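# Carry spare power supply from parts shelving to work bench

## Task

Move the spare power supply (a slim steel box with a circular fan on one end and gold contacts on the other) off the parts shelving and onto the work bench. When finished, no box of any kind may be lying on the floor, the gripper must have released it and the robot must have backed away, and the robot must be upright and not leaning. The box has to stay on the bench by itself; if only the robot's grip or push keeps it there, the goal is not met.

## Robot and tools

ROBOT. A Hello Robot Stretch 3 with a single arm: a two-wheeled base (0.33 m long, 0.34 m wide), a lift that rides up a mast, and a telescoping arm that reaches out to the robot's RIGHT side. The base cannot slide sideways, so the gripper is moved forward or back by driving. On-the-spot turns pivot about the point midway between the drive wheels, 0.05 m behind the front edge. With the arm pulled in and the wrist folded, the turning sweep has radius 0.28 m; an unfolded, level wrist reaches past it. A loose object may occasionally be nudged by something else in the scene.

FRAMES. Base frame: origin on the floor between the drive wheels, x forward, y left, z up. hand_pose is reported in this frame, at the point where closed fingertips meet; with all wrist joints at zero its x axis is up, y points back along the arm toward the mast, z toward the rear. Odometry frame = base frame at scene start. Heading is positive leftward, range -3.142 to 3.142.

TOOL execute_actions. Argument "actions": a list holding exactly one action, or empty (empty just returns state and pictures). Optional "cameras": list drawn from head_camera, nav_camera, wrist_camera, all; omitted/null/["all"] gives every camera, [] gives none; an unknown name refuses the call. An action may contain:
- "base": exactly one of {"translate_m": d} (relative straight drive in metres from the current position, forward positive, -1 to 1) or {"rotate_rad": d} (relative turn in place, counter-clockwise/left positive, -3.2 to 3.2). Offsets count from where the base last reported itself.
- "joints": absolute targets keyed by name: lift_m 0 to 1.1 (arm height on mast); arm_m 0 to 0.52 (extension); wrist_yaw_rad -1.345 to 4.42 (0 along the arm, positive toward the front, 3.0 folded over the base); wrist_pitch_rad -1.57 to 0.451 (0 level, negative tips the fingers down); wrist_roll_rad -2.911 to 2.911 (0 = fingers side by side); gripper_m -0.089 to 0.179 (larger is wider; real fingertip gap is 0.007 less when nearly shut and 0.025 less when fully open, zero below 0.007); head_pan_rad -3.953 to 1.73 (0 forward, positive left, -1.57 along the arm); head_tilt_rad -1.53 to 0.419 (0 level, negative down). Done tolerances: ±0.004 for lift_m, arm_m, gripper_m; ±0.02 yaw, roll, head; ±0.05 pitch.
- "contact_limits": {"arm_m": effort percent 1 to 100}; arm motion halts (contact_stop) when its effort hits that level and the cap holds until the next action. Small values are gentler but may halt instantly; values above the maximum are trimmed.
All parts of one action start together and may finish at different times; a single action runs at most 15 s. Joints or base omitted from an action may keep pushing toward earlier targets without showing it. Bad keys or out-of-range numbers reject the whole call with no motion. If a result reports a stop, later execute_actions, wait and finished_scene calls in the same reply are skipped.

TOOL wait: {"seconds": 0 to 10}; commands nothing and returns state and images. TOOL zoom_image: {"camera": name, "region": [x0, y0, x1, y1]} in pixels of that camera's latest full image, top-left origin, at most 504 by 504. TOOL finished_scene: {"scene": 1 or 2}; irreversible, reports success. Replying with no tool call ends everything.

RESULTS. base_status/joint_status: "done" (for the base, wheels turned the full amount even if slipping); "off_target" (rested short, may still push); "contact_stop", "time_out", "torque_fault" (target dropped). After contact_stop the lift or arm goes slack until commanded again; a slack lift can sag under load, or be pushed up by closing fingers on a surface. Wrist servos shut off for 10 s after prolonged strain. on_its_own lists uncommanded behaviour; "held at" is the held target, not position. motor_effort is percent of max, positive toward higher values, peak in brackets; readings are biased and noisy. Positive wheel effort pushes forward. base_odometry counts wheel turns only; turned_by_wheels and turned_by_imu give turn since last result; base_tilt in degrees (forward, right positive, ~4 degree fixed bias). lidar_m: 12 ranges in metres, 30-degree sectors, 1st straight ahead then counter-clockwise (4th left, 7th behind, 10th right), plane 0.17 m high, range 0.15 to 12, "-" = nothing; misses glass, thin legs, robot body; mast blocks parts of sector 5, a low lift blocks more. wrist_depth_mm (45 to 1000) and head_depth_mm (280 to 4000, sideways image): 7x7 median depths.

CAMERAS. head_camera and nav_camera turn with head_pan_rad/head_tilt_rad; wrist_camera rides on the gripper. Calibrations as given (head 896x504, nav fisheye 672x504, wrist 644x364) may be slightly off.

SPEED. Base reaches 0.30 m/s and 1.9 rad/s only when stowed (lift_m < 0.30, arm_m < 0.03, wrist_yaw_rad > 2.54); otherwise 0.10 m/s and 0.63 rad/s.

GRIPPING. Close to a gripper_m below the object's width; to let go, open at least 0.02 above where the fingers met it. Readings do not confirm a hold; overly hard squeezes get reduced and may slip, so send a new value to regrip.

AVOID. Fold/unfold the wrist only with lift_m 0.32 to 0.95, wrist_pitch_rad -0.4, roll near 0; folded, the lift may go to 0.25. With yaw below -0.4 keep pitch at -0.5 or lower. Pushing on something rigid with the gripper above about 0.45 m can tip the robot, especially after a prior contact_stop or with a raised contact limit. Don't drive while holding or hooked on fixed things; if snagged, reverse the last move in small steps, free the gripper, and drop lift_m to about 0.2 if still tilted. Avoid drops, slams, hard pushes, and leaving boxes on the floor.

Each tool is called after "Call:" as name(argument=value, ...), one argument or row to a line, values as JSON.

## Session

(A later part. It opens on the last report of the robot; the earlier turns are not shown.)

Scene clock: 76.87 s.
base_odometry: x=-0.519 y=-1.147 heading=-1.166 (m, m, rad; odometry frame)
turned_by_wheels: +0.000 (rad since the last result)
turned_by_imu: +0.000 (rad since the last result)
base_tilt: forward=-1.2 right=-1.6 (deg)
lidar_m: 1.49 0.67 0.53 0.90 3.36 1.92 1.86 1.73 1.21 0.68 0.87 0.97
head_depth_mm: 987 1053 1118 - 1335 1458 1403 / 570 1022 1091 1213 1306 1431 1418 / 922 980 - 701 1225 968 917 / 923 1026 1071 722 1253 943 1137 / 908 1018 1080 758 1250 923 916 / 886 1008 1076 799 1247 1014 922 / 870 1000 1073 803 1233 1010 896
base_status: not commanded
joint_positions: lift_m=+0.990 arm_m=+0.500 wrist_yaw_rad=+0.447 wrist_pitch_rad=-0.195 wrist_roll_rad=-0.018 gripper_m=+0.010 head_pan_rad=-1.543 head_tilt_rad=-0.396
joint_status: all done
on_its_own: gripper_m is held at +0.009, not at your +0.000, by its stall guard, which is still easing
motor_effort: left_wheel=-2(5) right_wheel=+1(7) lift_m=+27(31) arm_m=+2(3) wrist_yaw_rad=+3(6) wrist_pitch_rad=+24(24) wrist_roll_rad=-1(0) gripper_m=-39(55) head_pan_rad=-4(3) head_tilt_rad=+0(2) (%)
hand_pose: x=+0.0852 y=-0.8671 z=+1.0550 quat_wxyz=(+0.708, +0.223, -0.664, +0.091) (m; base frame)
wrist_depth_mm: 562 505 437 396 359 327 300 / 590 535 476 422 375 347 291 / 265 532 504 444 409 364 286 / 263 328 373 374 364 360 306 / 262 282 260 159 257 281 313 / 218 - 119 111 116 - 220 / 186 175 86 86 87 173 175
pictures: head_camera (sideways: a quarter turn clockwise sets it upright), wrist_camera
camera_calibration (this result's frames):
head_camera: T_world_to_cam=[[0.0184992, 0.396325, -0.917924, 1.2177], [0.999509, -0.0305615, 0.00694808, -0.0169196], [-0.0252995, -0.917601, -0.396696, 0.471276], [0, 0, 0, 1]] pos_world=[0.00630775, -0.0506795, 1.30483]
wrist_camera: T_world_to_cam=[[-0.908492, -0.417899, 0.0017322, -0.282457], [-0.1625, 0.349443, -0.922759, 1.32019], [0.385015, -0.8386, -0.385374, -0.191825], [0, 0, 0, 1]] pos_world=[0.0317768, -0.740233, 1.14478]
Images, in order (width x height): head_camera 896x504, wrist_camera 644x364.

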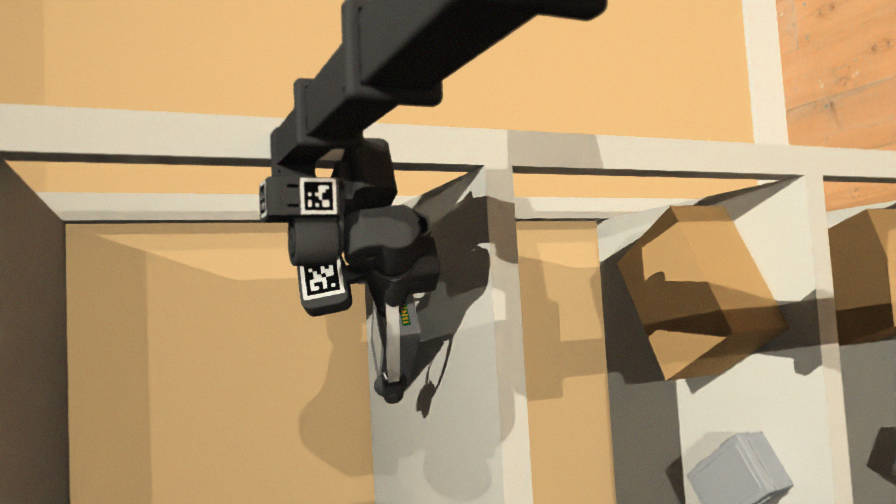

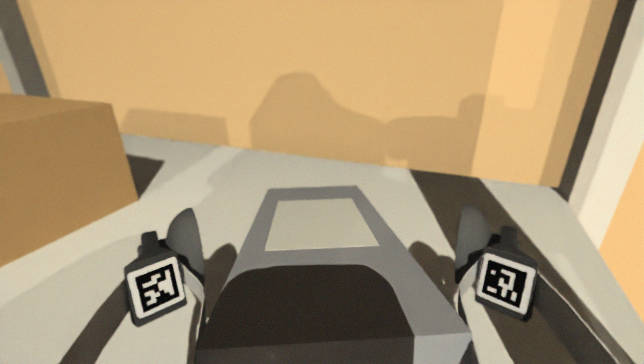

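Call:
execute_actions(
  actions=[
    {"joints":{"lift_m":0.945}},
  ],
  cameras=[],
)

Call:
execute_actions(
  actions=[
    {"joints":{"gripper_m":0.15}},
  ],
  cameras=[],
)

Call:
execute_actions(
  actions=[
    {"base":{"translate_m":-0.02},"joints":{"arm_m":0.46}},
  ],
  cameras=[],
)

Call:
execute_actions(
  actions=[
    {"joints":{"gripper_m":0.0}},
  ],
  cameras=["wrist_camera"],
)

Call:
execute_actions(
  actions=[
    {"joints":{"lift_m":1.0}},
  ],
  cameras=["head_camera","wrist_camera"],
)

Scene clock: 86.30 s.
base_odometry: x=-0.519 y=-1.147 heading=-1.166 (m, m, rad; odometry frame)
turned_by_wheels: +0.000 (rad since the last result)
turned_by_imu: -0.001 (rad since the last result)
base_tilt: forward=-1.2 right=-1.6 (deg)
lidar_m: 1.49 0.68 0.53 0.89 3.36 1.92 1.86 1.72 1.21 0.68 0.87 0.97
head_depth_mm: 989 1055 1135 1200 - 1475 1404 / 572 1028 1107 711 1313 1439 1414 / 925 970 1023 704 1228 967 916 / 917 1026 1090 702 1263 944 1141 / 900 1020 1085 750 1251 924 920 / 880 1013 1074 799 1250 1011 921 / 866 1003 1077 806 1236 1017 898
base_status: not commanded
joint_positions: lift_m=+0.945 arm_m=+0.500 wrist_yaw_rad=+0.448 wrist_pitch_rad=-0.171 wrist_roll_rad=-0.018 gripper_m=+0.062 head_pan_rad=-1.543 head_tilt_rad=-0.396
joint_status: all done
on_its_own: gripper_m is held at +0.061, not at your +0.000, by its stall guard, which is still easing
motor_effort: left_wheel=-4(5) right_wheel=+7(7) lift_m=+18(29) arm_m=+2(3) wrist_yaw_rad=+1(2) wrist_pitch_rad=+11(23) wrist_roll_rad=+0(0) gripper_m=-30(33) head_pan_rad=-3(3) head_tilt_rad=-2(1) (%)
hand_pose: x=+0.0862 y=-0.8685 z=+1.0165 quat_wxyz=(+0.707, +0.215, -0.667, +0.099) (m; base frame)
wrist_depth_mm: 557 506 444 399 362 330 301 / 261 538 475 420 382 345 291 / 257 428 483 435 394 364 285 / 256 294 271 183 285 284 291 / 213 223 151 132 184 215 204 / 164 - 104 104 103 - 160 / 140 134 86 86 88 131 131
pictures: none
No camera images: the call's "cameras" was empty. Leave "cameras" out to get every camera's image.

Scene clock: 88.17 s.
base_odometry: x=-0.519 y=-1.147 heading=-1.166 (m, m, rad; odometry frame)
turned_by_wheels: +0.000 (rad since the last result)
turned_by_imu: +0.000 (rad since the last result)
base_tilt: forward=-1.2 right=-1.6 (deg)
lidar_m: 1.49 0.67 0.53 0.90 3.36 1.93 1.85 1.72 1.21 0.68 0.87 0.97
head_depth_mm: 984 1058 1130 1194 - 1478 1405 / 569 1029 1109 711 1308 1437 1426 / 923 981 1016 702 1231 968 914 / 925 1027 1090 701 1261 947 1142 / 904 1021 1085 752 1250 923 915 / 885 1014 1075 775 1245 1009 926 / 867 1003 1070 804 1237 1016 900
base_status: not commanded
joint_positions: lift_m=+0.945 arm_m=+0.500 wrist_yaw_rad=+0.448 wrist_pitch_rad=-0.170 wrist_roll_rad=-0.018 gripper_m=+0.150 head_pan_rad=-1.543 head_tilt_rad=-0.396
joint_status: all done
motor_effort: left_wheel=-1(4) right_wheel=+1(6) lift_m=+19(19) arm_m=+3(2) wrist_yaw_rad=+1(2) wrist_pitch_rad=+10(12) wrist_roll_rad=+0(0) gripper_m=+1(84) head_pan_rad=-2(3) head_tilt_rad=-1(1) (%)
hand_pose: x=+0.0863 y=-0.8686 z=+1.0168 quat_wxyz=(+0.707, +0.214, -0.667, +0.100) (m; base frame)
wrist_depth_mm: 565 505 443 400 359 327 303 / 261 534 476 421 381 347 292 / 258 432 485 434 398 367 283 / 256 294 270 183 283 282 291 / 211 224 188 132 185 214 203 / 164 - 109 104 103 - 159 / - 133 85 85 87 127 130
pictures: none
No camera images: the call's "cameras" was empty. Leave "cameras" out to get every camera's image.

Scene clock: 89.73 s.
base_odometry: x=-0.527 y=-1.128 heading=-1.166 (m, m, rad; odometry frame)
turned_by_wheels: +0.000 (rad since the last result)
turned_by_imu: +0.000 (rad since the last result)
base_tilt: forward=-1.2 right=-1.5 (deg)
lidar_m: 1.52 0.67 0.54 0.96 3.32 1.90 1.84 1.72 1.21 0.68 0.88 0.99
head_depth_mm: 989 1057 1137 1195 - 1464 1404 / 974 1044 1114 1240 1319 1435 1401 / 568 604 628 701 1200 946 923 / 918 1018 1084 - 1252 965 1155 / 903 1023 1085 750 1249 918 920 / 884 1009 1072 755 1247 987 922 / 870 1008 1074 805 1235 1048 897
base_status: done
joint_positions: lift_m=+0.945 arm_m=+0.460 wrist_yaw_rad=+0.449 wrist_pitch_rad=-0.170 wrist_roll_rad=-0.018 gripper_m=+0.150 head_pan_rad=-1.543 head_tilt_rad=-0.396
joint_status: all done
motor_effort: left_wheel=-2(5) right_wheel=+1(4) lift_m=+19(19) arm_m=-3(4) wrist_yaw_rad=+1(3) wrist_pitch_rad=+10(10) wrist_roll_rad=+0(0) gripper_m=+0(1) head_pan_rad=-4(3) head_tilt_rad=-1(2) (%)
hand_pose: x=+0.0864 y=-0.8293 z=+1.0168 quat_wxyz=(+0.707, +0.215, -0.667, +0.100) (m; base frame)
wrist_depth_mm: 598 556 489 435 396 363 293 / 275 557 524 468 418 379 309 / 275 340 484 471 427 386 330 / 271 295 270 183 284 282 365 / 213 223 188 132 148 216 214 / 165 - 149 131 138 - 160 / - 133 134 133 132 131 131
pictures: none
No camera images: the call's "cameras" was empty. Leave "cameras" out to get every camera's image.

Scene clock: 91.73 s.
base_odometry: x=-0.527 y=-1.128 heading=-1.166 (m, m, rad; odometry frame)
turned_by_wheels: +0.000 (rad since the last result)
turned_by_imu: +0.000 (rad since the last result)
base_tilt: forward=-1.3 right=-1.6 (deg)
lidar_m: 1.52 0.67 0.54 0.96 3.34 1.90 1.84 1.73 1.21 0.68 0.88 0.99
head_depth_mm: 990 1056 1134 1198 - 1462 1403 / 973 1048 1109 1239 1319 1438 1412 / 569 605 628 702 1202 941 926 / 916 1021 1084 - 1253 962 1152 / 904 1022 1084 748 1248 916 919 / 882 1013 1072 800 1249 988 923 / 867 1002 1077 805 1235 1046 903
base_status: not commanded
joint_positions: lift_m=+0.945 arm_m=+0.460 wrist_yaw_rad=+0.454 wrist_pitch_rad=-0.168 wrist_roll_rad=-0.018 gripper_m=+0.002 head_pan_rad=-1.543 head_tilt_rad=-0.396
joint_status: all done
motor_effort: left_wheel=-1(2) right_wheel=+0(0) lift_m=+19(19) arm_m=-3(4) wrist_yaw_rad=-3(4) wrist_pitch_rad=+9(10) wrist_roll_rad=+0(0) gripper_m=-35(100) head_pan_rad=-3(3) head_tilt_rad=-1(2) (%)
hand_pose: x=+0.0877 y=-0.8287 z=+1.0174 quat_wxyz=(+0.706, +0.216, -0.666, +0.103) (m; base frame)
wrist_depth_mm: 606 556 493 439 393 359 290 / 283 567 531 462 417 378 308 / 271 335 492 469 427 392 332 / 269 296 293 186 287 287 362 / 213 212 143 135 133 207 217 / 166 165 131 132 134 164 161 / 136 135 134 134 133 132 131
pictures: wrist_camera
camera_calibration (this result's frames):
wrist_camera: T_world_to_cam=[[-0.905455, -0.424437, 0.00208915, -0.270178], [-0.154351, 0.324686, -0.933142, 1.26181], [0.395381, -0.845241, -0.359501, -0.207783], [0, 0, 0, 1]] pos_world=[0.0322814, -0.699992, 1.10331]
Images, in order (width x height): wrist_camera 644x364.

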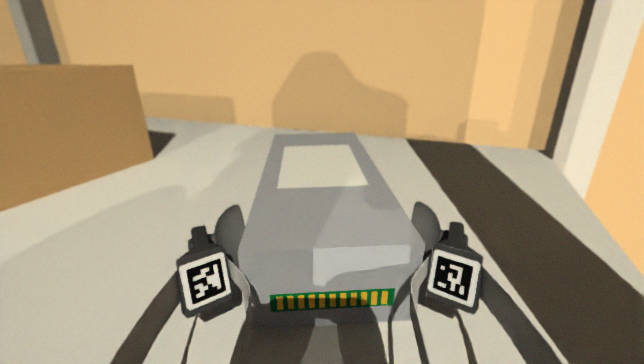

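Scene clock: 93.07 s.
base_odometry: x=-0.527 y=-1.128 heading=-1.166 (m, m, rad; odometry frame)
turned_by_wheels: +0.000 (rad since the last result)
turned_by_imu: +0.000 (rad since the last result)
base_tilt: forward=-1.3 right=-1.5 (deg)
lidar_m: 1.52 0.67 0.54 0.96 3.33 1.90 1.84 1.72 1.21 0.68 0.88 0.98
head_depth_mm: 988 1059 1114 1256 1332 1462 1406 / 973 1051 - 1224 1321 1448 1413 / 567 605 - 702 1180 942 923 / 922 1021 1072 722 1257 963 1153 / 906 1019 1079 750 1248 912 920 / 891 1011 1073 798 1248 986 922 / 872 1003 1077 803 1239 1043 898
base_status: not commanded
joint_positions: lift_m=+1.000 arm_m=+0.460 wrist_yaw_rad=+0.451 wrist_pitch_rad=-0.208 wrist_roll_rad=-0.019 gripper_m=+0.008 head_pan_rad=-1.543 head_tilt_rad=-0.396
joint_status: all done
on_its_own: gripper_m is held at +0.007, not at your +0.000, by its stall guard, which is still easing
motor_effort: left_wheel=-1(1) right_wheel=-1(3) lift_m=+27(29) arm_m=-2(2) wrist_yaw_rad=-1(3) wrist_pitch_rad=+30(30) wrist_roll_rad=+0(0) gripper_m=-32(37) head_pan_rad=-3(4) head_tilt_rad=+0(2) (%)
hand_pose: x=+0.0857 y=-0.8264 z=+1.0618 quat_wxyz=(+0.708, +0.228, -0.662, +0.088) (m; base frame)
wrist_depth_mm: 603 553 488 437 397 363 292 / 626 585 530 467 417 385 312 / 281 341 549 493 443 402 333 / 280 338 384 254 379 371 372 / 272 284 164 139 137 277 402 / 225 226 130 132 134 221 418 / 187 186 180 173 179 183 189
pictures: head_camera (sideways: a quarter turn clockwise sets it upright), wrist_camera
camera_calibration (this result's frames):
head_camera: T_world_to_cam=[[0.0184992, 0.396326, -0.917924, 1.2177], [0.999509, -0.0305617, 0.00694806, -0.0169195], [-0.0252996, -0.917601, -0.396696, 0.471277], [0, 0, 0, 1]] pos_world=[0.00630775, -0.0506795, 1.30483]
wrist_camera: T_world_to_cam=[[-0.906626, -0.421927, 0.00278377, -0.269588], [-0.16988, 0.358979, -0.917755, 1.31556], [0.386226, -0.832533, -0.397136, -0.137856], [0, 0, 0, 1]] pos_world=[0.0323161, -0.700774, 1.15337]
Images, in order (width x height): head_camera 896x504, wrist_camera 644x364.

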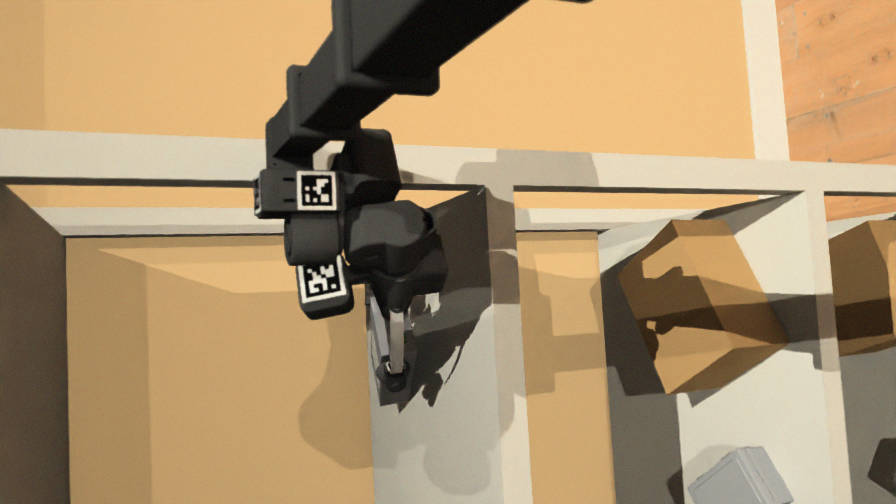

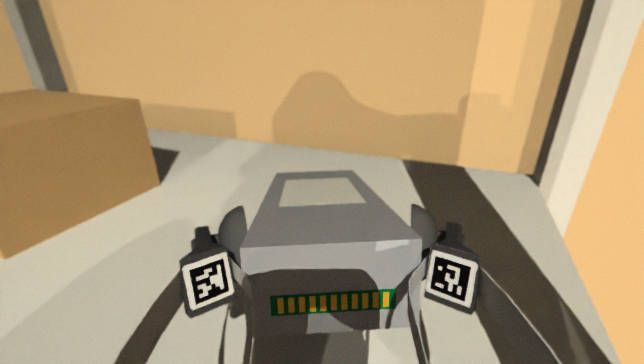

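Call:
execute_actions(
  actions=[
    {"joints":{"lift_m":0.95,"arm_m":0.38,"gripper_m":0.02}},
  ],
  cameras=["wrist_camera"],
)

Call:
execute_actions(
  actions=[
    {"joints":{"gripper_m":0.16}},
  ],
  cameras=[],
)

Call:
execute_actions(
  actions=[
    {"joints":{"lift_m":1.09}},
  ],
  cameras=[],
)

Call:
execute_actions(
  actions=[
    {"base":{"translate_m":0.048},"joints":{"arm_m":0.48,"wrist_pitch_rad":-0.65}},
  ],
  cameras=["head_camera","wrist_camera"],
)

Scene clock: 102.33 s.
base_odometry: x=-0.527 y=-1.128 heading=-1.166 (m, m, rad; odometry frame)
turned_by_wheels: +0.000 (rad since the last result)
turned_by_imu: -0.001 (rad since the last result)
base_tilt: forward=-1.3 right=-1.6 (deg)
lidar_m: 1.51 0.67 0.54 0.96 3.34 1.90 1.84 1.72 1.21 0.68 0.88 0.99
head_depth_mm: 992 1055 1131 1200 - 1457 1408 / 974 1047 1111 - 1319 1445 1410 / 568 604 634 - 986 941 925 / 918 1016 1090 - 1260 963 1153 / 904 1019 1083 723 1251 914 917 / 887 1012 1075 775 1241 985 920 / 872 1006 1071 805 1231 1045 899
base_status: not commanded
joint_positions: lift_m=+0.950 arm_m=+0.381 wrist_yaw_rad=+0.444 wrist_pitch_rad=-0.182 wrist_roll_rad=-0.017 gripper_m=+0.027 head_pan_rad=-1.543 head_tilt_rad=-0.396
joint_status: gripper_m off_target (ended at +0.027, target +0.020); the others done
on_its_own: gripper_m is held at +0.026, not at your +0.020, by its stall guard, which is still easing
motor_effort: left_wheel=-1(1) right_wheel=+0(0) lift_m=+20(26) arm_m=-4(4) wrist_yaw_rad=+6(6) wrist_pitch_rad=+17(30) wrist_roll_rad=+0(0) gripper_m=-23(88) head_pan_rad=-3(4) head_tilt_rad=-2(2) (%)
hand_pose: x=+0.0849 y=-0.7491 z=+1.0186 quat_wxyz=(+0.707, +0.217, -0.666, +0.094) (m; base frame)
wrist_depth_mm: 726 638 566 513 468 423 370 / 279 348 599 547 487 446 399 / 291 341 468 465 449 425 423 / 298 291 289 186 283 283 440 / 214 213 149 136 135 205 216 / 166 167 135 135 137 165 161 / 142 137 136 135 134 134 133
pictures: wrist_camera
camera_calibration (this result's frames):
wrist_camera: T_world_to_cam=[[-0.909829, -0.414982, 0.0012936, -0.230617], [-0.156071, 0.339286, -0.927646, 1.24214], [0.384518, -0.844201, -0.373458, -0.123086], [0, 0, 0, 1]] pos_world=[0.0313683, -0.621052, 1.1066]
Images, in order (width x height): wrist_camera 644x364.

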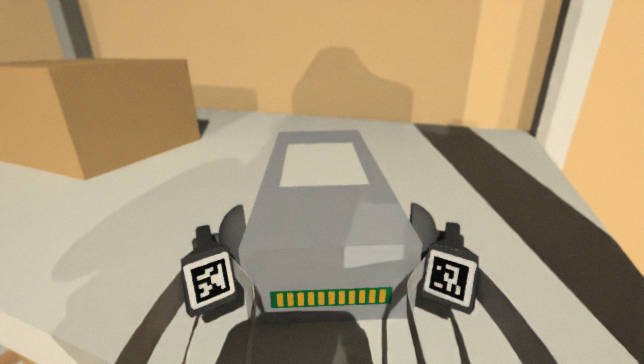

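Scene clock: 104.17 s.
base_odometry: x=-0.527 y=-1.128 heading=-1.166 (m, m, rad; odometry frame)
turned_by_wheels: +0.000 (rad since the last result)
turned_by_imu: +0.000 (rad since the last result)
base_tilt: forward=-1.2 right=-1.6 (deg)
lidar_m: 1.52 0.67 0.54 0.96 3.30 1.90 1.84 1.72 1.21 0.68 0.88 0.99
head_depth_mm: 988 1057 1136 1202 - 1466 1409 / 975 1050 1118 - 1321 1446 1406 / 569 604 634 - 1207 947 926 / 919 1020 1088 - 1258 963 1153 / 905 1022 1083 732 1250 916 918 / 882 1013 1073 797 1251 988 922 / 870 1004 1074 805 1235 1051 898
base_status: not commanded
joint_positions: lift_m=+0.950 arm_m=+0.380 wrist_yaw_rad=+0.448 wrist_pitch_rad=-0.174 wrist_roll_rad=-0.017 gripper_m=+0.160 head_pan_rad=-1.543 head_tilt_rad=-0.396
joint_status: all done
motor_effort: left_wheel=-2(2) right_wheel=+2(4) lift_m=+21(21) arm_m=-3(4) wrist_yaw_rad=+2(5) wrist_pitch_rad=+12(17) wrist_roll_rad=+0(0) gripper_m=+0(82) head_pan_rad=-3(4) head_tilt_rad=-1(1) (%)
hand_pose: x=+0.0861 y=-0.7491 z=+1.0208 quat_wxyz=(+0.707, +0.216, -0.667, +0.098) (m; base frame)
wrist_depth_mm: 746 647 574 514 464 429 373 / 289 344 598 547 487 447 393 / 292 336 492 488 482 448 419 / 301 305 301 194 295 291 439 / 221 231 206 140 158 224 221 / 178 - 162 135 140 159 168 / 140 139 138 138 137 136 135
pictures: none
No camera images: the call's "cameras" was empty. Leave "cameras" out to get every camera's image.

Scene clock: 106.27 s.
base_odometry: x=-0.527 y=-1.128 heading=-1.166 (m, m, rad; odometry frame)
turned_by_wheels: +0.000 (rad since the last result)
turned_by_imu: +0.000 (rad since the last result)
base_tilt: forward=-1.3 right=-1.5 (deg)
lidar_m: 1.52 0.67 0.54 0.96 3.29 1.90 1.83 1.72 1.21 0.68 0.89 0.99
head_depth_mm: 980 - 1139 1231 1329 1465 1409 / 971 1071 1133 1211 1321 1447 1411 / 569 - 650 700 1196 941 925 / 920 1002 - 790 1253 964 1152 / 903 1013 1073 740 1252 918 920 / 887 1014 1068 756 1249 984 920 / 871 1004 1074 806 1235 1047 898
base_status: not commanded
joint_positions: lift_m=+1.090 arm_m=+0.380 wrist_yaw_rad=+0.448 wrist_pitch_rad=-0.173 wrist_roll_rad=-0.017 gripper_m=+0.160 head_pan_rad=-1.543 head_tilt_rad=-0.396
joint_status: all done
motor_effort: left_wheel=-2(2) right_wheel=+2(1) lift_m=+24(23) arm_m=-3(3) wrist_yaw_rad=+2(3) wrist_pitch_rad=+12(12) wrist_roll_rad=+0(0) gripper_m=+0(0) head_pan_rad=-3(3) head_tilt_rad=-2(1) (%)
hand_pose: x=+0.0861 y=-0.7491 z=+1.1608 quat_wxyz=(+0.707, +0.215, -0.667, +0.099) (m; base frame)
wrist_depth_mm: 735 645 576 520 465 423 374 / 799 704 614 543 488 451 394 / 873 753 654 576 518 462 418 / 416 411 623 613 551 491 445 / 372 343 457 474 471 449 479 / 374 - 375 316 368 356 491 / 318 306 308 260 303 301 545
pictures: none
No camera images: the call's "cameras" was empty. Leave "cameras" out to get every camera's image.

Scene clock: 108.43 s.
base_odometry: x=-0.508 y=-1.172 heading=-1.166 (m, m, rad; odometry frame)
turned_by_wheels: +0.000 (rad since the last result)
turned_by_imu: +0.000 (rad since the last result)
base_tilt: forward=-1.3 right=-1.6 (deg)
lidar_m: 1.46 0.68 0.52 0.82 3.39 1.95 1.89 1.72 1.20 0.69 0.85 0.95
head_depth_mm: 986 - 1129 1221 1326 1456 1408 / 562 610 651 705 775 1398 1372 / 933 - 1091 787 1270 970 925 / 924 1008 - 741 1260 936 1143 / 904 1018 1075 741 1251 946 919 / 888 1011 1072 798 1241 1044 922 / 871 1003 1066 805 1234 982 895
base_status: done
joint_positions: lift_m=+1.090 arm_m=+0.480 wrist_yaw_rad=+0.449 wrist_pitch_rad=-0.658 wrist_roll_rad=-0.017 gripper_m=+0.160 head_pan_rad=-1.543 head_tilt_rad=-0.396
joint_status: all done
motor_effort: left_wheel=-2(1) right_wheel=+1(7) lift_m=+24(24) arm_m=+3(4) wrist_yaw_rad=+1(2) wrist_pitch_rad=+4(11) wrist_roll_rad=+0(1) gripper_m=+0(0) head_pan_rad=-2(3) head_tilt_rad=-1(1) (%)
hand_pose: x=+0.0601 y=-0.7939 z=+1.0527 quat_wxyz=(+0.709, +0.373, -0.595, -0.071) (m; base frame)
wrist_depth_mm: 240 288 441 431 403 374 335 / 240 304 361 355 356 355 333 / 252 298 306 304 303 300 354 / 260 264 265 210 260 260 274 / 234 239 232 186 226 235 237 / 209 - 209 166 203 203 215 / 189 188 184 151 180 187 186
pictures: head_camera (sideways: a quarter turn clockwise sets it upright), wrist_camera
camera_calibration (this result's frames):
head_camera: T_world_to_cam=[[0.0184996, 0.396325, -0.917924, 1.2177], [0.999509, -0.0305626, 0.00694807, -0.0169195], [-0.0253005, -0.917601, -0.396696, 0.471277], [0, 0, 0, 1]] pos_world=[0.0063077, -0.0506795, 1.30483]
wrist_camera: T_world_to_cam=[[-0.906799, -0.421474, 0.00863961, -0.284925], [-0.324182, 0.684082, -0.653405, 1.28022], [0.269483, -0.595308, -0.75696, 0.469621], [0, 0, 0, 1]] pos_world=[0.0301002, -0.716296, 1.19445]
Images, in order (width x height): head_camera 896x504, wrist_camera 644x364.

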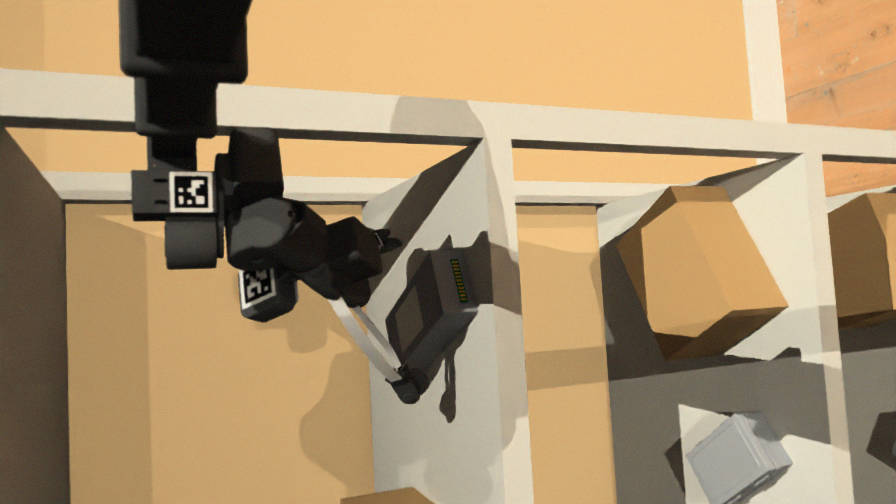

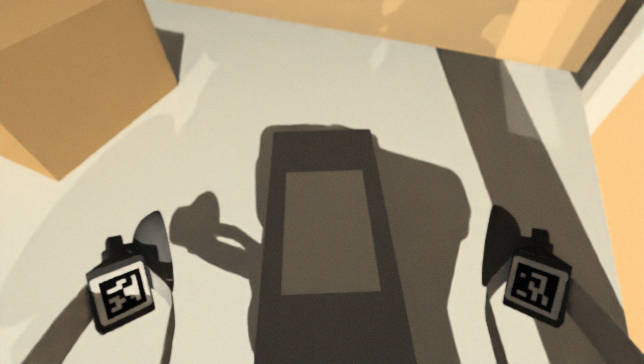

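Call:
execute_actions(
  actions=[
    {"joints":{"lift_m":1.047,"arm_m":0.49}},
  ],
  cameras=[],
)

Call:
execute_actions(
  actions=[
    {"joints":{"gripper_m":0.035}},
  ],
  cameras=["wrist_camera"],
)

Call:
execute_actions(
  actions=[
    {"joints":{"lift_m":1.095}},
  ],
  cameras=["head_camera","wrist_camera"],
)

Scene clock: 114.87 s.
base_odometry: x=-0.508 y=-1.172 heading=-1.166 (m, m, rad; odometry frame)
turned_by_wheels: +0.000 (rad since the last result)
turned_by_imu: +0.000 (rad since the last result)
base_tilt: forward=-1.2 right=-1.6 (deg)
lidar_m: 1.47 0.68 0.52 0.81 3.40 1.95 1.89 1.72 1.20 0.69 0.85 0.95
head_depth_mm: 985 1042 - 1226 1325 1456 1418 / 563 588 651 704 775 1403 1382 / 931 1011 1082 787 1266 974 924 / 922 1015 - 733 1255 936 1141 / 905 1020 1077 736 1247 950 923 / 887 1010 1066 776 1247 1045 923 / 867 1001 1065 802 1235 982 899
base_status: not commanded
joint_positions: lift_m=+1.047 arm_m=+0.490 wrist_yaw_rad=+0.449 wrist_pitch_rad=-0.659 wrist_roll_rad=-0.017 gripper_m=+0.160 head_pan_rad=-1.543 head_tilt_rad=-0.396
joint_status: all done
motor_effort: left_wheel=-2(1) right_wheel=+0(0) lift_m=+19(21) arm_m=+3(4) wrist_yaw_rad=+1(1) wrist_pitch_rad=+5(5) wrist_roll_rad=+0(0) gripper_m=+1(1) head_pan_rad=-3(3) head_tilt_rad=-2(1) (%)
hand_pose: x=+0.0600 y=-0.8038 z=+1.0099 quat_wxyz=(+0.709, +0.373, -0.595, -0.071) (m; base frame)
wrist_depth_mm: 231 290 349 349 345 343 322 / 243 275 285 283 282 280 290 / 238 242 234 181 239 239 237 / 210 208 205 156 203 206 206 / 186 189 175 137 175 186 181 / 167 - 129 123 129 160 165 / - 149 116 111 114 148 147
pictures: none
No camera images: the call's "cameras" was empty. Leave "cameras" out to get every camera's image.

Scene clock: 116.60 s.
base_odometry: x=-0.508 y=-1.172 heading=-1.166 (m, m, rad; odometry frame)
turned_by_wheels: +0.000 (rad since the last result)
turned_by_imu: +0.000 (rad since the last result)
base_tilt: forward=-1.2 right=-1.6 (deg)
lidar_m: 1.47 0.68 0.52 0.81 3.39 1.96 1.88 1.72 1.21 0.69 0.85 0.95
head_depth_mm: 985 1048 - 1232 1329 1449 1415 / 564 589 651 702 1271 1405 1379 / 934 1010 1085 789 1275 972 925 / 916 1022 - 737 1260 940 1140 / 903 1018 1079 734 1249 949 922 / 878 1012 1073 799 1254 1047 924 / 866 1006 1070 802 1238 984 900
base_status: not commanded
joint_positions: lift_m=+1.047 arm_m=+0.490 wrist_yaw_rad=+0.455 wrist_pitch_rad=-0.630 wrist_roll_rad=-0.018 gripper_m=+0.036 head_pan_rad=-1.543 head_tilt_rad=-0.396
joint_status: all done
motor_effort: left_wheel=+0(3) right_wheel=-1(5) lift_m=+19(19) arm_m=+4(3) wrist_yaw_rad=-4(5) wrist_pitch_rad=-10(10) wrist_roll_rad=+0(0) gripper_m=-22(95) head_pan_rad=-4(3) head_tilt_rad=-1(1) (%)
hand_pose: x=+0.0632 y=-0.8078 z=+1.0154 quat_wxyz=(+0.710, +0.366, -0.599, -0.059) (m; base frame)
wrist_depth_mm: 229 287 387 384 376 354 328 / 238 288 308 307 307 305 304 / 243 259 258 194 255 257 253 / 222 222 213 166 214 218 219 / 194 193 152 145 147 191 191 / 173 172 133 130 130 172 169 / 155 155 149 117 119 153 152
pictures: wrist_camera
camera_calibration (this result's frames):
wrist_camera: T_world_to_cam=[[-0.904221, -0.42698, 0.00846738, -0.291999], [-0.32044, 0.665226, -0.674384, 1.27217], [0.282316, -0.612505, -0.738333, 0.398634], [0, 0, 0, 1]] pos_world=[0.0310817, -0.726793, 1.15473]
Images, in order (width x height): wrist_camera 644x364.

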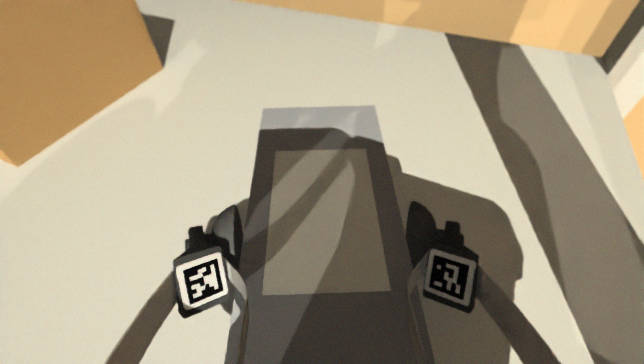

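Scene clock: 117.93 s.
base_odometry: x=-0.508 y=-1.172 heading=-1.166 (m, m, rad; odometry frame)
turned_by_wheels: +0.000 (rad since the last result)
turned_by_imu: +0.000 (rad since the last result)
base_tilt: forward=-1.2 right=-1.6 (deg)
lidar_m: 1.47 0.68 0.52 0.81 3.38 1.95 1.89 1.72 1.21 0.69 0.85 0.95
head_depth_mm: 982 - 1132 1223 1333 1455 1402 / 560 605 650 702 773 1395 1374 / 935 - 1090 785 1272 971 924 / 926 1006 - 741 1249 935 1134 / 908 1019 1080 708 1245 947 918 / 891 1011 1067 798 1242 1046 922 / 874 1001 1069 802 1235 982 897
base_status: not commanded
joint_positions: lift_m=+1.095 arm_m=+0.490 wrist_yaw_rad=+0.451 wrist_pitch_rad=-0.714 wrist_roll_rad=-0.018 gripper_m=+0.039 head_pan_rad=-1.543 head_tilt_rad=-0.396
joint_status: all done
on_its_own: wrist_pitch_rad is at rest, and its effort (+33) is outside its rest range (-20 to +32)
motor_effort: left_wheel=-2(2) right_wheel=+0(8) lift_m=+29(29) arm_m=+2(3) wrist_yaw_rad=-1(3) wrist_pitch_rad=+33(37) wrist_roll_rad=+0(0) gripper_m=-18(23) head_pan_rad=-3(3) head_tilt_rad=-2(1) (%)
hand_pose: x=+0.0560 y=-0.7948 z=+1.0472 quat_wxyz=(+0.707, +0.390, -0.584, -0.089) (m; base frame)
wrist_depth_mm: 235 292 386 385 383 368 331 / 247 308 323 325 322 322 322 / 259 285 283 188 279 278 388 / 251 248 243 165 243 246 260 / 223 224 153 146 148 221 225 / 202 202 131 131 131 201 203 / 184 183 176 119 121 183 181
pictures: head_camera (sideways: a quarter turn clockwise sets it upright), wrist_camera
camera_calibration (this result's frames):
head_camera: T_world_to_cam=[[0.0184999, 0.396325, -0.917924, 1.2177], [0.999509, -0.0305632, 0.00694807, -0.0169195], [-0.025301, -0.917601, -0.396696, 0.471277], [0, 0, 0, 1]] pos_world=[0.00630767, -0.0506795, 1.30483]
wrist_camera: T_world_to_cam=[[-0.905386, -0.42447, 0.0100642, -0.292843], [-0.341857, 0.714707, -0.610187, 1.25599], [0.251813, -0.555895, -0.792194, 0.535246], [0, 0, 0, 1]] pos_world=[0.0294504, -0.724425, 1.19335]
Images, in order (width x height): head_camera 896x504, wrist_camera 644x364.

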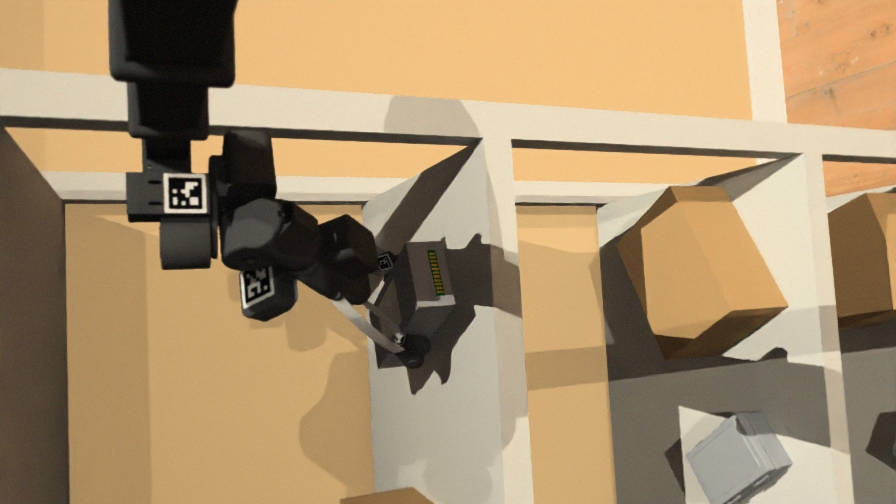

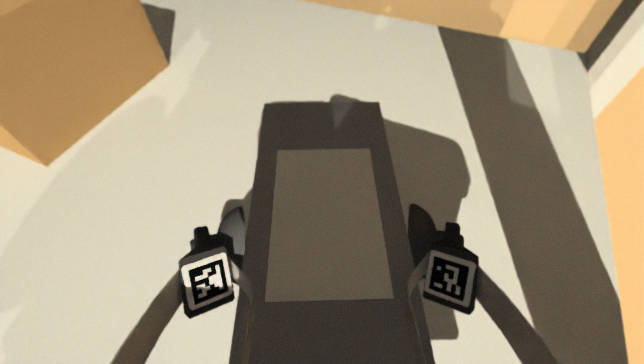

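Call:
execute_actions(
  actions=[
    {"joints":{"arm_m":0.0}},
  ],
  cameras=[],
)

Call:
execute_actions(
  actions=[
    {"base":{"translate_m":-0.45},"joints":{"lift_m":0.95,"head_pan_rad":-0.5,"head_tilt_rad":-0.6}},
  ],
  cameras=[],
)

Call:
execute_actions(
  actions=[
    {"base":{"rotate_rad":1.57}},
  ],
  cameras=[],
)

Call:
execute_actions(
  actions=[
    {"base":{"translate_m":0.5}},
  ],
  cameras=["nav_camera","wrist_camera"],
)

Scene clock: 131.60 s.
base_odometry: x=-0.508 y=-1.172 heading=-1.166 (m, m, rad; odometry frame)
turned_by_wheels: +0.000 (rad since the last result)
turned_by_imu: -0.001 (rad since the last result)
base_tilt: forward=-1.3 right=-1.6 (deg)
lidar_m: 1.47 0.68 0.52 0.82 3.39 1.95 1.89 1.72 1.21 0.68 0.85 0.95
head_depth_mm: 983 1030 - - - - - / 563 581 - - - - - / 934 1004 - - - - - / 922 1026 1090 905 - - - / 903 1018 1082 912 - 353 - / 886 1010 1076 883 1229 331 1247 / 866 997 1068 806 1229 927 1253
base_status: not commanded
joint_positions: lift_m=+1.095 arm_m=+0.000 wrist_yaw_rad=+0.451 wrist_pitch_rad=-0.714 wrist_roll_rad=-0.018 gripper_m=+0.039 head_pan_rad=-1.543 head_tilt_rad=-0.396
joint_status: all done
on_its_own: wrist_pitch_rad is at rest, and its effort (+33) is outside its rest range (-20 to +32)
motor_effort: left_wheel=-2(1) right_wheel=+1(1) lift_m=+29(29) arm_m=-4(4) wrist_yaw_rad=-1(1) wrist_pitch_rad=+33(33) wrist_roll_rad=+0(0) gripper_m=-19(19) head_pan_rad=-3(3) head_tilt_rad=-2(1) (%)
hand_pose: x=+0.0559 y=-0.3055 z=+1.0472 quat_wxyz=(+0.707, +0.390, -0.584, -0.090) (m; base frame)
wrist_depth_mm: - - - 990 420 403 376 / - - 932 - - 903 408 / - - 914 189 790 951 894 / - - - 164 727 779 - / - - 154 146 148 - - / - - 131 131 131 - - / - - - 119 121 - -
pictures: none
No camera images: the call's "cameras" was empty. Leave "cameras" out to get every camera's image.

Scene clock: 137.20 s.
base_odometry: x=-0.685 y=-0.759 heading=-1.166 (m, m, rad; odometry frame)
turned_by_wheels: +0.000 (rad since the last result)
turned_by_imu: -0.005 (rad since the last result)
base_tilt: forward=-1.2 right=-1.6 (deg)
lidar_m: 1.91 0.82 0.93 2.81 2.77 1.48 1.44 1.76 1.23 1.17 0.73 1.19
head_depth_mm: 1230 983 1394 1319 1051 1303 1217 / 1326 992 1570 1271 1504 1373 1249 / 1503 1089 1716 1334 1595 1425 1250 / 1691 1753 2048 1509 1654 1464 1249 / 1768 1935 2204 2172 1768 1464 1249 / 1761 1913 2086 2202 1788 1467 1254 / 1665 1788 1963 2103 1777 1477 1247
base_status: done
joint_positions: lift_m=+0.950 arm_m=+0.000 wrist_yaw_rad=+0.450 wrist_pitch_rad=-0.714 wrist_roll_rad=-0.018 gripper_m=+0.039 head_pan_rad=-0.507 head_tilt_rad=-0.593
joint_status: all done
on_its_own: wrist_pitch_rad is at rest, and its effort (+33) is outside its rest range (-20 to +32)
motor_effort: left_wheel=-1(6) right_wheel=+0(4) lift_m=+24(25) arm_m=-4(4) wrist_yaw_rad=-1(0) wrist_pitch_rad=+33(34) wrist_roll_rad=+0(0) gripper_m=-20(19) head_pan_rad=+2(33) head_tilt_rad=-2(14) (%)
hand_pose: x=+0.0559 y=-0.3055 z=+0.9025 quat_wxyz=(+0.707, +0.390, -0.584, -0.090) (m; base frame)
wrist_depth_mm: 937 950 904 956 927 837 773 / - 845 792 888 - 922 847 / - - - 188 - - 950 / - - - 164 - - - / - - 153 146 147 - - / - - 131 131 131 - - / 963 969 938 119 121 957 972
pictures: none
No camera images: the call's "cameras" was empty. Leave "cameras" out to get every camera's image.

Scene clock: 140.63 s.
base_odometry: x=-0.685 y=-0.759 heading=+0.404 (m, m, rad; odometry frame)
turned_by_wheels: +1.570 (rad since the last result)
turned_by_imu: +1.572 (rad since the last result)
base_tilt: forward=-1.3 right=-1.5 (deg)
lidar_m: 2.82 2.77 1.47 1.45 1.76 1.23 1.17 0.74 1.19 1.92 0.82 0.94
head_depth_mm: 727 779 840 911 1010 1183 1241 / 798 864 940 1032 1141 1272 1247 / 885 966 1066 1181 1328 1432 1248 / 997 1105 1232 1387 1597 1468 1241 / 1145 1280 1458 1679 1773 1468 1253 / 1364 3465 2936 2246 1797 1471 1248 / 3116 3353 3085 2269 1777 1478 1250
base_status: done
joint_positions: lift_m=+0.950 arm_m=+0.000 wrist_yaw_rad=+0.450 wrist_pitch_rad=-0.714 wrist_roll_rad=-0.018 gripper_m=+0.039 head_pan_rad=-0.507 head_tilt_rad=-0.593
joint_status: not commanded
on_its_own: wrist_pitch_rad is at rest, and its effort (+33) is outside its rest range (-20 to +32)
motor_effort: left_wheel=-2(6) right_wheel=+1(6) lift_m=+24(24) arm_m=-4(4) wrist_yaw_rad=+0(1) wrist_pitch_rad=+33(34) wrist_roll_rad=+0(0) gripper_m=-19(19) head_pan_rad=+2(3) head_tilt_rad=-3(2) (%)
hand_pose: x=+0.0558 y=-0.3056 z=+0.9025 quat_wxyz=(+0.707, +0.390, -0.584, -0.090) (m; base frame)
wrist_depth_mm: 766 667 661 - - - - / 994 807 742 - - - - / - - 862 189 - - - / - - - 164 - - - / - - 153 146 148 - - / - - 131 131 131 - - / 973 953 947 119 121 945 960
pictures: none
No camera images: the call's "cameras" was empty. Leave "cameras" out to get every camera's image.

Scene clock: 146.73 s.
base_odometry: x=-0.225 y=-0.562 heading=+0.403 (m, m, rad; odometry frame)
turned_by_wheels: +0.000 (rad since the last result)
turned_by_imu: +0.004 (rad since the last result)
base_tilt: forward=-1.2 right=-1.6 (deg)
lidar_m: 2.32 2.76 1.96 1.42 1.92 1.76 1.21 1.22 1.62 0.67 0.69 0.91
head_depth_mm: 698 752 809 879 959 1055 1167 / 773 833 905 988 1095 1234 1243 / 857 936 1025 1148 1282 1389 1252 / 978 1088 1206 1374 1676 1463 1251 / 2974 3181 3045 2249 1775 1465 1244 / 2802 2765 3096 2238 1776 1465 1248 / 2659 2630 2945 2267 1790 1470 1255
base_status: done
joint_positions: lift_m=+0.950 arm_m=+0.000 wrist_yaw_rad=+0.450 wrist_pitch_rad=-0.714 wrist_roll_rad=-0.018 gripper_m=+0.039 head_pan_rad=-0.507 head_tilt_rad=-0.593
joint_status: not commanded
on_its_own: wrist_pitch_rad is at rest, and its effort (+34) is outside its rest range (-20 to +32)
motor_effort: left_wheel=-2(4) right_wheel=+1(6) lift_m=+24(24) arm_m=-4(4) wrist_yaw_rad=+1(1) wrist_pitch_rad=+34(33) wrist_roll_rad=+0(0) gripper_m=-19(19) head_pan_rad=+3(3) head_tilt_rad=-2(3) (%)
hand_pose: x=+0.0558 y=-0.3056 z=+0.9025 quat_wxyz=(+0.707, +0.390, -0.584, -0.090) (m; base frame)
wrist_depth_mm: 754 627 540 481 433 401 - / - 751 634 554 487 - - / - 983 801 189 554 - - / - - 964 165 636 - - / - - 154 146 148 - - / - - 131 131 131 - - / 960 981 935 119 121 949 954
pictures: nav_camera (sideways: a quarter turn counterclockwise sets it upright), wrist_camera
camera_calibration (this result's frames):
nav_camera: T_world_to_cam=[[0.487306, -0.263827, 0.832423, -1.0481], [-0.467567, -0.883934, -0.00643567, 0.0679229], [0.737505, -0.386077, -0.554103, 0.671039], [0, 0, 0, 1]] pos_world=[0.0476109, 0.0425947, 1.24473]
wrist_camera: T_world_to_cam=[[-0.906005, -0.423147, 0.0100722, -0.0835288], [-0.340828, 0.715229, -0.610151, 0.818053], [0.250979, -0.556233, -0.792221, 0.692566], [0, 0, 0, 1]] pos_world=[0.0293183, -0.235212, 1.04864]
Images, in order (width x height): nav_camera 672x504, wrist_camera 644x364.

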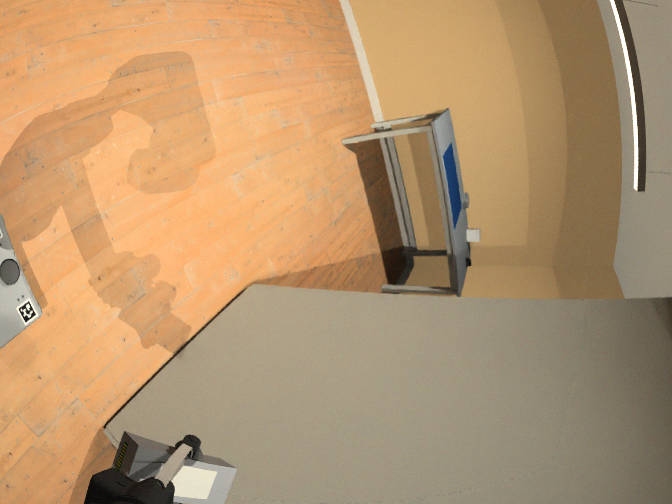

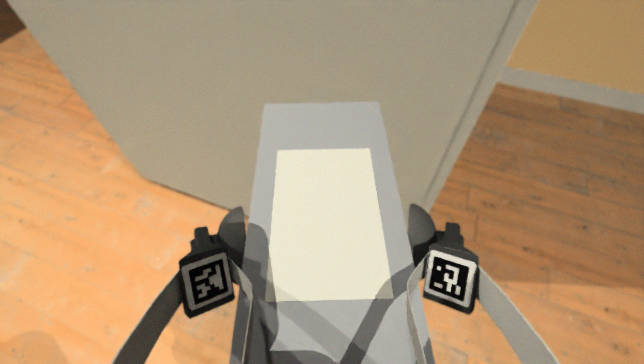

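Call:
execute_actions(
  actions=[
    {"base":{"translate_m":1.0}},
  ],
  cameras=[],
)

Call:
execute_actions(
  actions=[
    {"base":{"translate_m":0.75}},
  ],
  cameras=[],
)

Call:
execute_actions(
  actions=[
    {"base":{"rotate_rad":1.57},"joints":{"head_pan_rad":-1.8,"head_tilt_rad":-0.7}},
  ],
  cameras=[],
)

Call:
execute_actions(
  actions=[
    {"base":{"translate_m":-0.3},"joints":{"wrist_yaw_rad":0.0}},
  ],
)

Scene clock: 165.43 s.
base_odometry: x=+0.695 y=-0.170 heading=+0.403 (m, m, rad; odometry frame)
turned_by_wheels: +0.000 (rad since the last result)
turned_by_imu: +0.008 (rad since the last result)
base_tilt: forward=-1.2 right=-1.6 (deg)
lidar_m: 1.32 2.15 2.01 1.91 1.79 2.60 2.20 0.93 0.66 0.63 1.89 2.06
head_depth_mm: 1960 2046 2219 2223 1761 1455 1241 / 2146 2023 2531 2250 1763 1459 1243 / 2300 2014 2679 2229 1775 1458 1244 / 2131 2025 2570 2249 1786 1464 1244 / 2028 2018 2354 2251 1779 1459 1247 / 1923 1972 1528 2242 1774 1473 1250 / 1810 1885 1435 2174 1727 1471 1262
base_status: done
joint_positions: lift_m=+0.950 arm_m=+0.000 wrist_yaw_rad=+0.450 wrist_pitch_rad=-0.714 wrist_roll_rad=-0.018 gripper_m=+0.039 head_pan_rad=-0.507 head_tilt_rad=-0.593
joint_status: not commanded
on_its_own: wrist_pitch_rad is at rest, and its effort (+33) is outside its rest range (-20 to +32)
motor_effort: left_wheel=-3(3) right_wheel=+1(5) lift_m=+24(24) arm_m=-4(4) wrist_yaw_rad=+1(0) wrist_pitch_rad=+33(34) wrist_roll_rad=+0(1) gripper_m=-19(19) head_pan_rad=+3(3) head_tilt_rad=-3(2) (%)
hand_pose: x=+0.0558 y=-0.3056 z=+0.9025 quat_wxyz=(+0.707, +0.390, -0.584, -0.090) (m; base frame)
wrist_depth_mm: - - - - - 355 315 / - - - - - 393 353 / - - - 189 - 450 390 / - - - 164 581 513 454 / - - 153 146 148 607 519 / - - 131 131 131 723 620 / 962 953 935 119 121 947 764
pictures: none
No camera images: the call's "cameras" was empty. Leave "cameras" out to get every camera's image.

Scene clock: 174.03 s.
base_odometry: x=+1.385 y=+0.124 heading=+0.403 (m, m, rad; odometry frame)
turned_by_wheels: +0.000 (rad since the last result)
turned_by_imu: +0.006 (rad since the last result)
base_tilt: forward=-1.2 right=-1.5 (deg)
lidar_m: 0.62 1.38 1.84 1.91 1.99 2.05 2.94 0.98 1.07 1.82 1.70 0.58
head_depth_mm: 1676 1737 1268 1047 1767 1457 1239 / 1563 1673 1263 966 1758 1462 1245 / 1470 1582 1269 932 1713 1466 1244 / 1365 1502 1271 929 1633 1460 1246 / 1290 1409 1284 936 786 1468 1199 / 1217 1327 1289 940 760 945 1224 / 1149 1242 1289 940 1464 1472 1250
base_status: done
joint_positions: lift_m=+0.950 arm_m=+0.000 wrist_yaw_rad=+0.450 wrist_pitch_rad=-0.714 wrist_roll_rad=-0.018 gripper_m=+0.039 head_pan_rad=-0.507 head_tilt_rad=-0.593
joint_status: not commanded
on_its_own: wrist_pitch_rad is at rest, and its effort (+33) is outside its rest range (-20 to +32)
motor_effort: left_wheel=-2(3) right_wheel=+1(5) lift_m=+24(24) arm_m=-4(3) wrist_yaw_rad=+1(0) wrist_pitch_rad=+33(34) wrist_roll_rad=+1(0) gripper_m=-19(19) head_pan_rad=+3(2) head_tilt_rad=-3(2) (%)
hand_pose: x=+0.0558 y=-0.3056 z=+0.9025 quat_wxyz=(+0.707, +0.390, -0.584, -0.090) (m; base frame)
wrist_depth_mm: 555 586 - - - - - / 484 - - - - - - / - - - 189 - - - / - - - 164 - - - / - - 154 146 147 - - / - - 131 131 131 - - / 989 949 904 119 121 954 951
pictures: none
No camera images: the call's "cameras" was empty. Leave "cameras" out to get every camera's image.

Scene clock: 177.47 s.
base_odometry: x=+1.385 y=+0.124 heading=+1.973 (m, m, rad; odometry frame)
turned_by_wheels: +1.570 (rad since the last result)
turned_by_imu: +1.572 (rad since the last result)
base_tilt: forward=-1.2 right=-1.5 (deg)
lidar_m: 1.91 2.00 2.06 2.94 0.98 1.07 1.81 1.70 0.58 0.62 1.38 1.84
head_depth_mm: 1323 1430 1035 864 - - 1187 / 1289 1372 1037 863 - - 1147 / 1249 1352 1040 868 - - - / 1210 1311 1040 837 - - - / 1169 1284 1043 1548 - - - / 1135 1251 1408 1624 1709 - 1129 / 1104 1218 1365 1551 1678 391 1149
base_status: done
joint_positions: lift_m=+0.950 arm_m=+0.000 wrist_yaw_rad=+0.450 wrist_pitch_rad=-0.714 wrist_roll_rad=-0.018 gripper_m=+0.039 head_pan_rad=-1.793 head_tilt_rad=-0.692
joint_status: all done
on_its_own: wrist_pitch_rad is at rest, and its effort (+33) is outside its rest range (-20 to +32)
motor_effort: left_wheel=-2(7) right_wheel=+1(7) lift_m=+24(24) arm_m=-4(4) wrist_yaw_rad=+1(0) wrist_pitch_rad=+33(33) wrist_roll_rad=+0(1) gripper_m=-20(20) head_pan_rad=-3(32) head_tilt_rad=-3(10) (%)
hand_pose: x=+0.0558 y=-0.3056 z=+0.9025 quat_wxyz=(+0.707, +0.390, -0.584, -0.090) (m; base frame)
wrist_depth_mm: - - - - - - 546 / - - - - - - 464 / - - - 189 - - 398 / - - - 164 - - 357 / - - 153 146 147 581 - / - - 131 131 130 - - / 958 950 936 119 121 975 948
pictures: none
No camera images: the call's "cameras" was empty. Leave "cameras" out to get every camera's image.

Scene clock: 181.57 s.
base_odometry: x=+1.502 y=-0.152 heading=+1.973 (m, m, rad; odometry frame)
turned_by_wheels: +0.000 (rad since the last result)
turned_by_imu: -0.003 (rad since the last result)
base_tilt: forward=-1.3 right=-1.6 (deg)
lidar_m: 2.21 2.29 2.46 1.34 0.94 1.06 1.51 1.43 1.28 0.57 1.39 1.84
head_depth_mm: 1338 1449 1034 860 - - - / 1298 1322 1037 863 - - - / 1253 1364 1032 862 - - - / 1216 1324 1040 837 - - - / 1181 1292 1040 814 - - - / 1146 1254 1041 814 724 1305 1149 / 1116 1227 1044 813 723 921 1193
base_status: done
joint_positions: lift_m=+0.950 arm_m=+0.000 wrist_yaw_rad=+0.000 wrist_pitch_rad=-0.714 wrist_roll_rad=-0.018 gripper_m=+0.039 head_pan_rad=-1.793 head_tilt_rad=-0.692
joint_status: all done
on_its_own: wrist_pitch_rad is at rest, and its effort (+33) is outside its rest range (-20 to +32)
motor_effort: left_wheel=-2(5) right_wheel=+1(5) lift_m=+24(24) arm_m=-3(4) wrist_yaw_rad=+0(6) wrist_pitch_rad=+33(33) wrist_roll_rad=+0(0) gripper_m=-20(19) head_pan_rad=-3(3) head_tilt_rad=-2(3) (%)
hand_pose: x=-0.0215 y=-0.3232 z=+0.9025 quat_wxyz=(+0.669, +0.250, -0.656, -0.245) (m; base frame)
wrist_depth_mm: - - 550 544 546 551 547 / - - 465 462 458 463 459 / - - 420 189 418 432 515 / - - 557 165 - - - / - - 153 146 147 - - / - - 131 131 131 - - / 969 980 937 119 121 944 946
pictures: head_camera (sideways: a quarter turn clockwise sets it upright), nav_camera (sideways: a quarter turn counterclockwise sets it upright), wrist_camera
camera_calibration (this result's frames):
head_camera: T_world_to_cam=[[0.171142, 0.623726, -0.762677, 1.01433], [0.961014, -0.276308, -0.0103202, 0.00579594], [-0.217171, -0.731177, -0.646698, 0.797719], [0, 0, 0, 1]] pos_world=[-0.00592337, -0.0477903, 1.28955]
nav_camera: T_world_to_cam=[[-0.133774, -0.619217, 0.773741, -0.967813], [-0.979537, 0.201088, -0.00842533, 0.0736353], [-0.150373, -0.759035, -0.633446, 0.779674], [0, 0, 0, 1]] pos_world=[0.0599025, -0.0222937, 1.24334]
wrist_camera: T_world_to_cam=[[-0.999868, 0.0127124, 0.0100773, -0.0221792], [0.00392362, 0.792276, -0.610151, 0.83662], [-0.0157405, -0.610031, -0.792221, 0.679046], [0, 0, 0, 1]] pos_world=[-0.0147703, -0.248313, 1.04864]
Images, in order (width x height): head_camera 896x504, nav_camera 672x504, wrist_camera 644x364.

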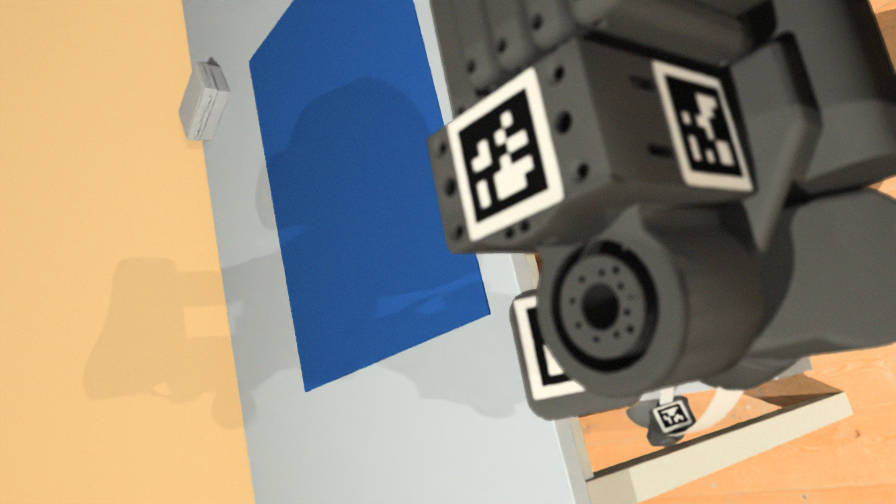

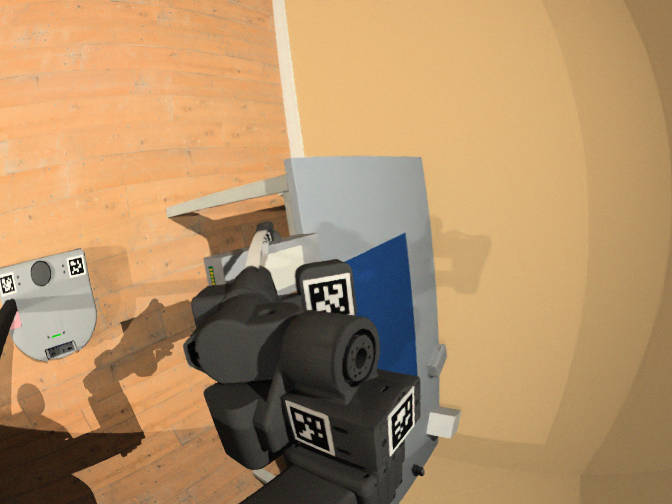

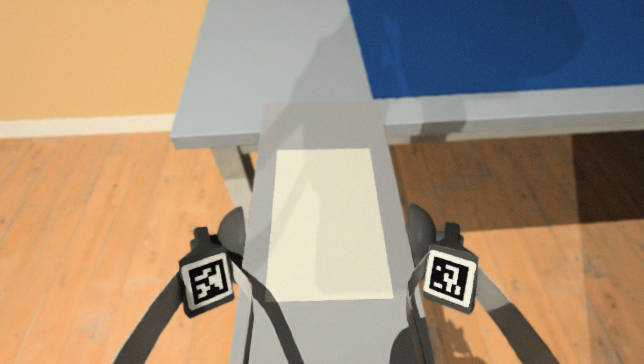

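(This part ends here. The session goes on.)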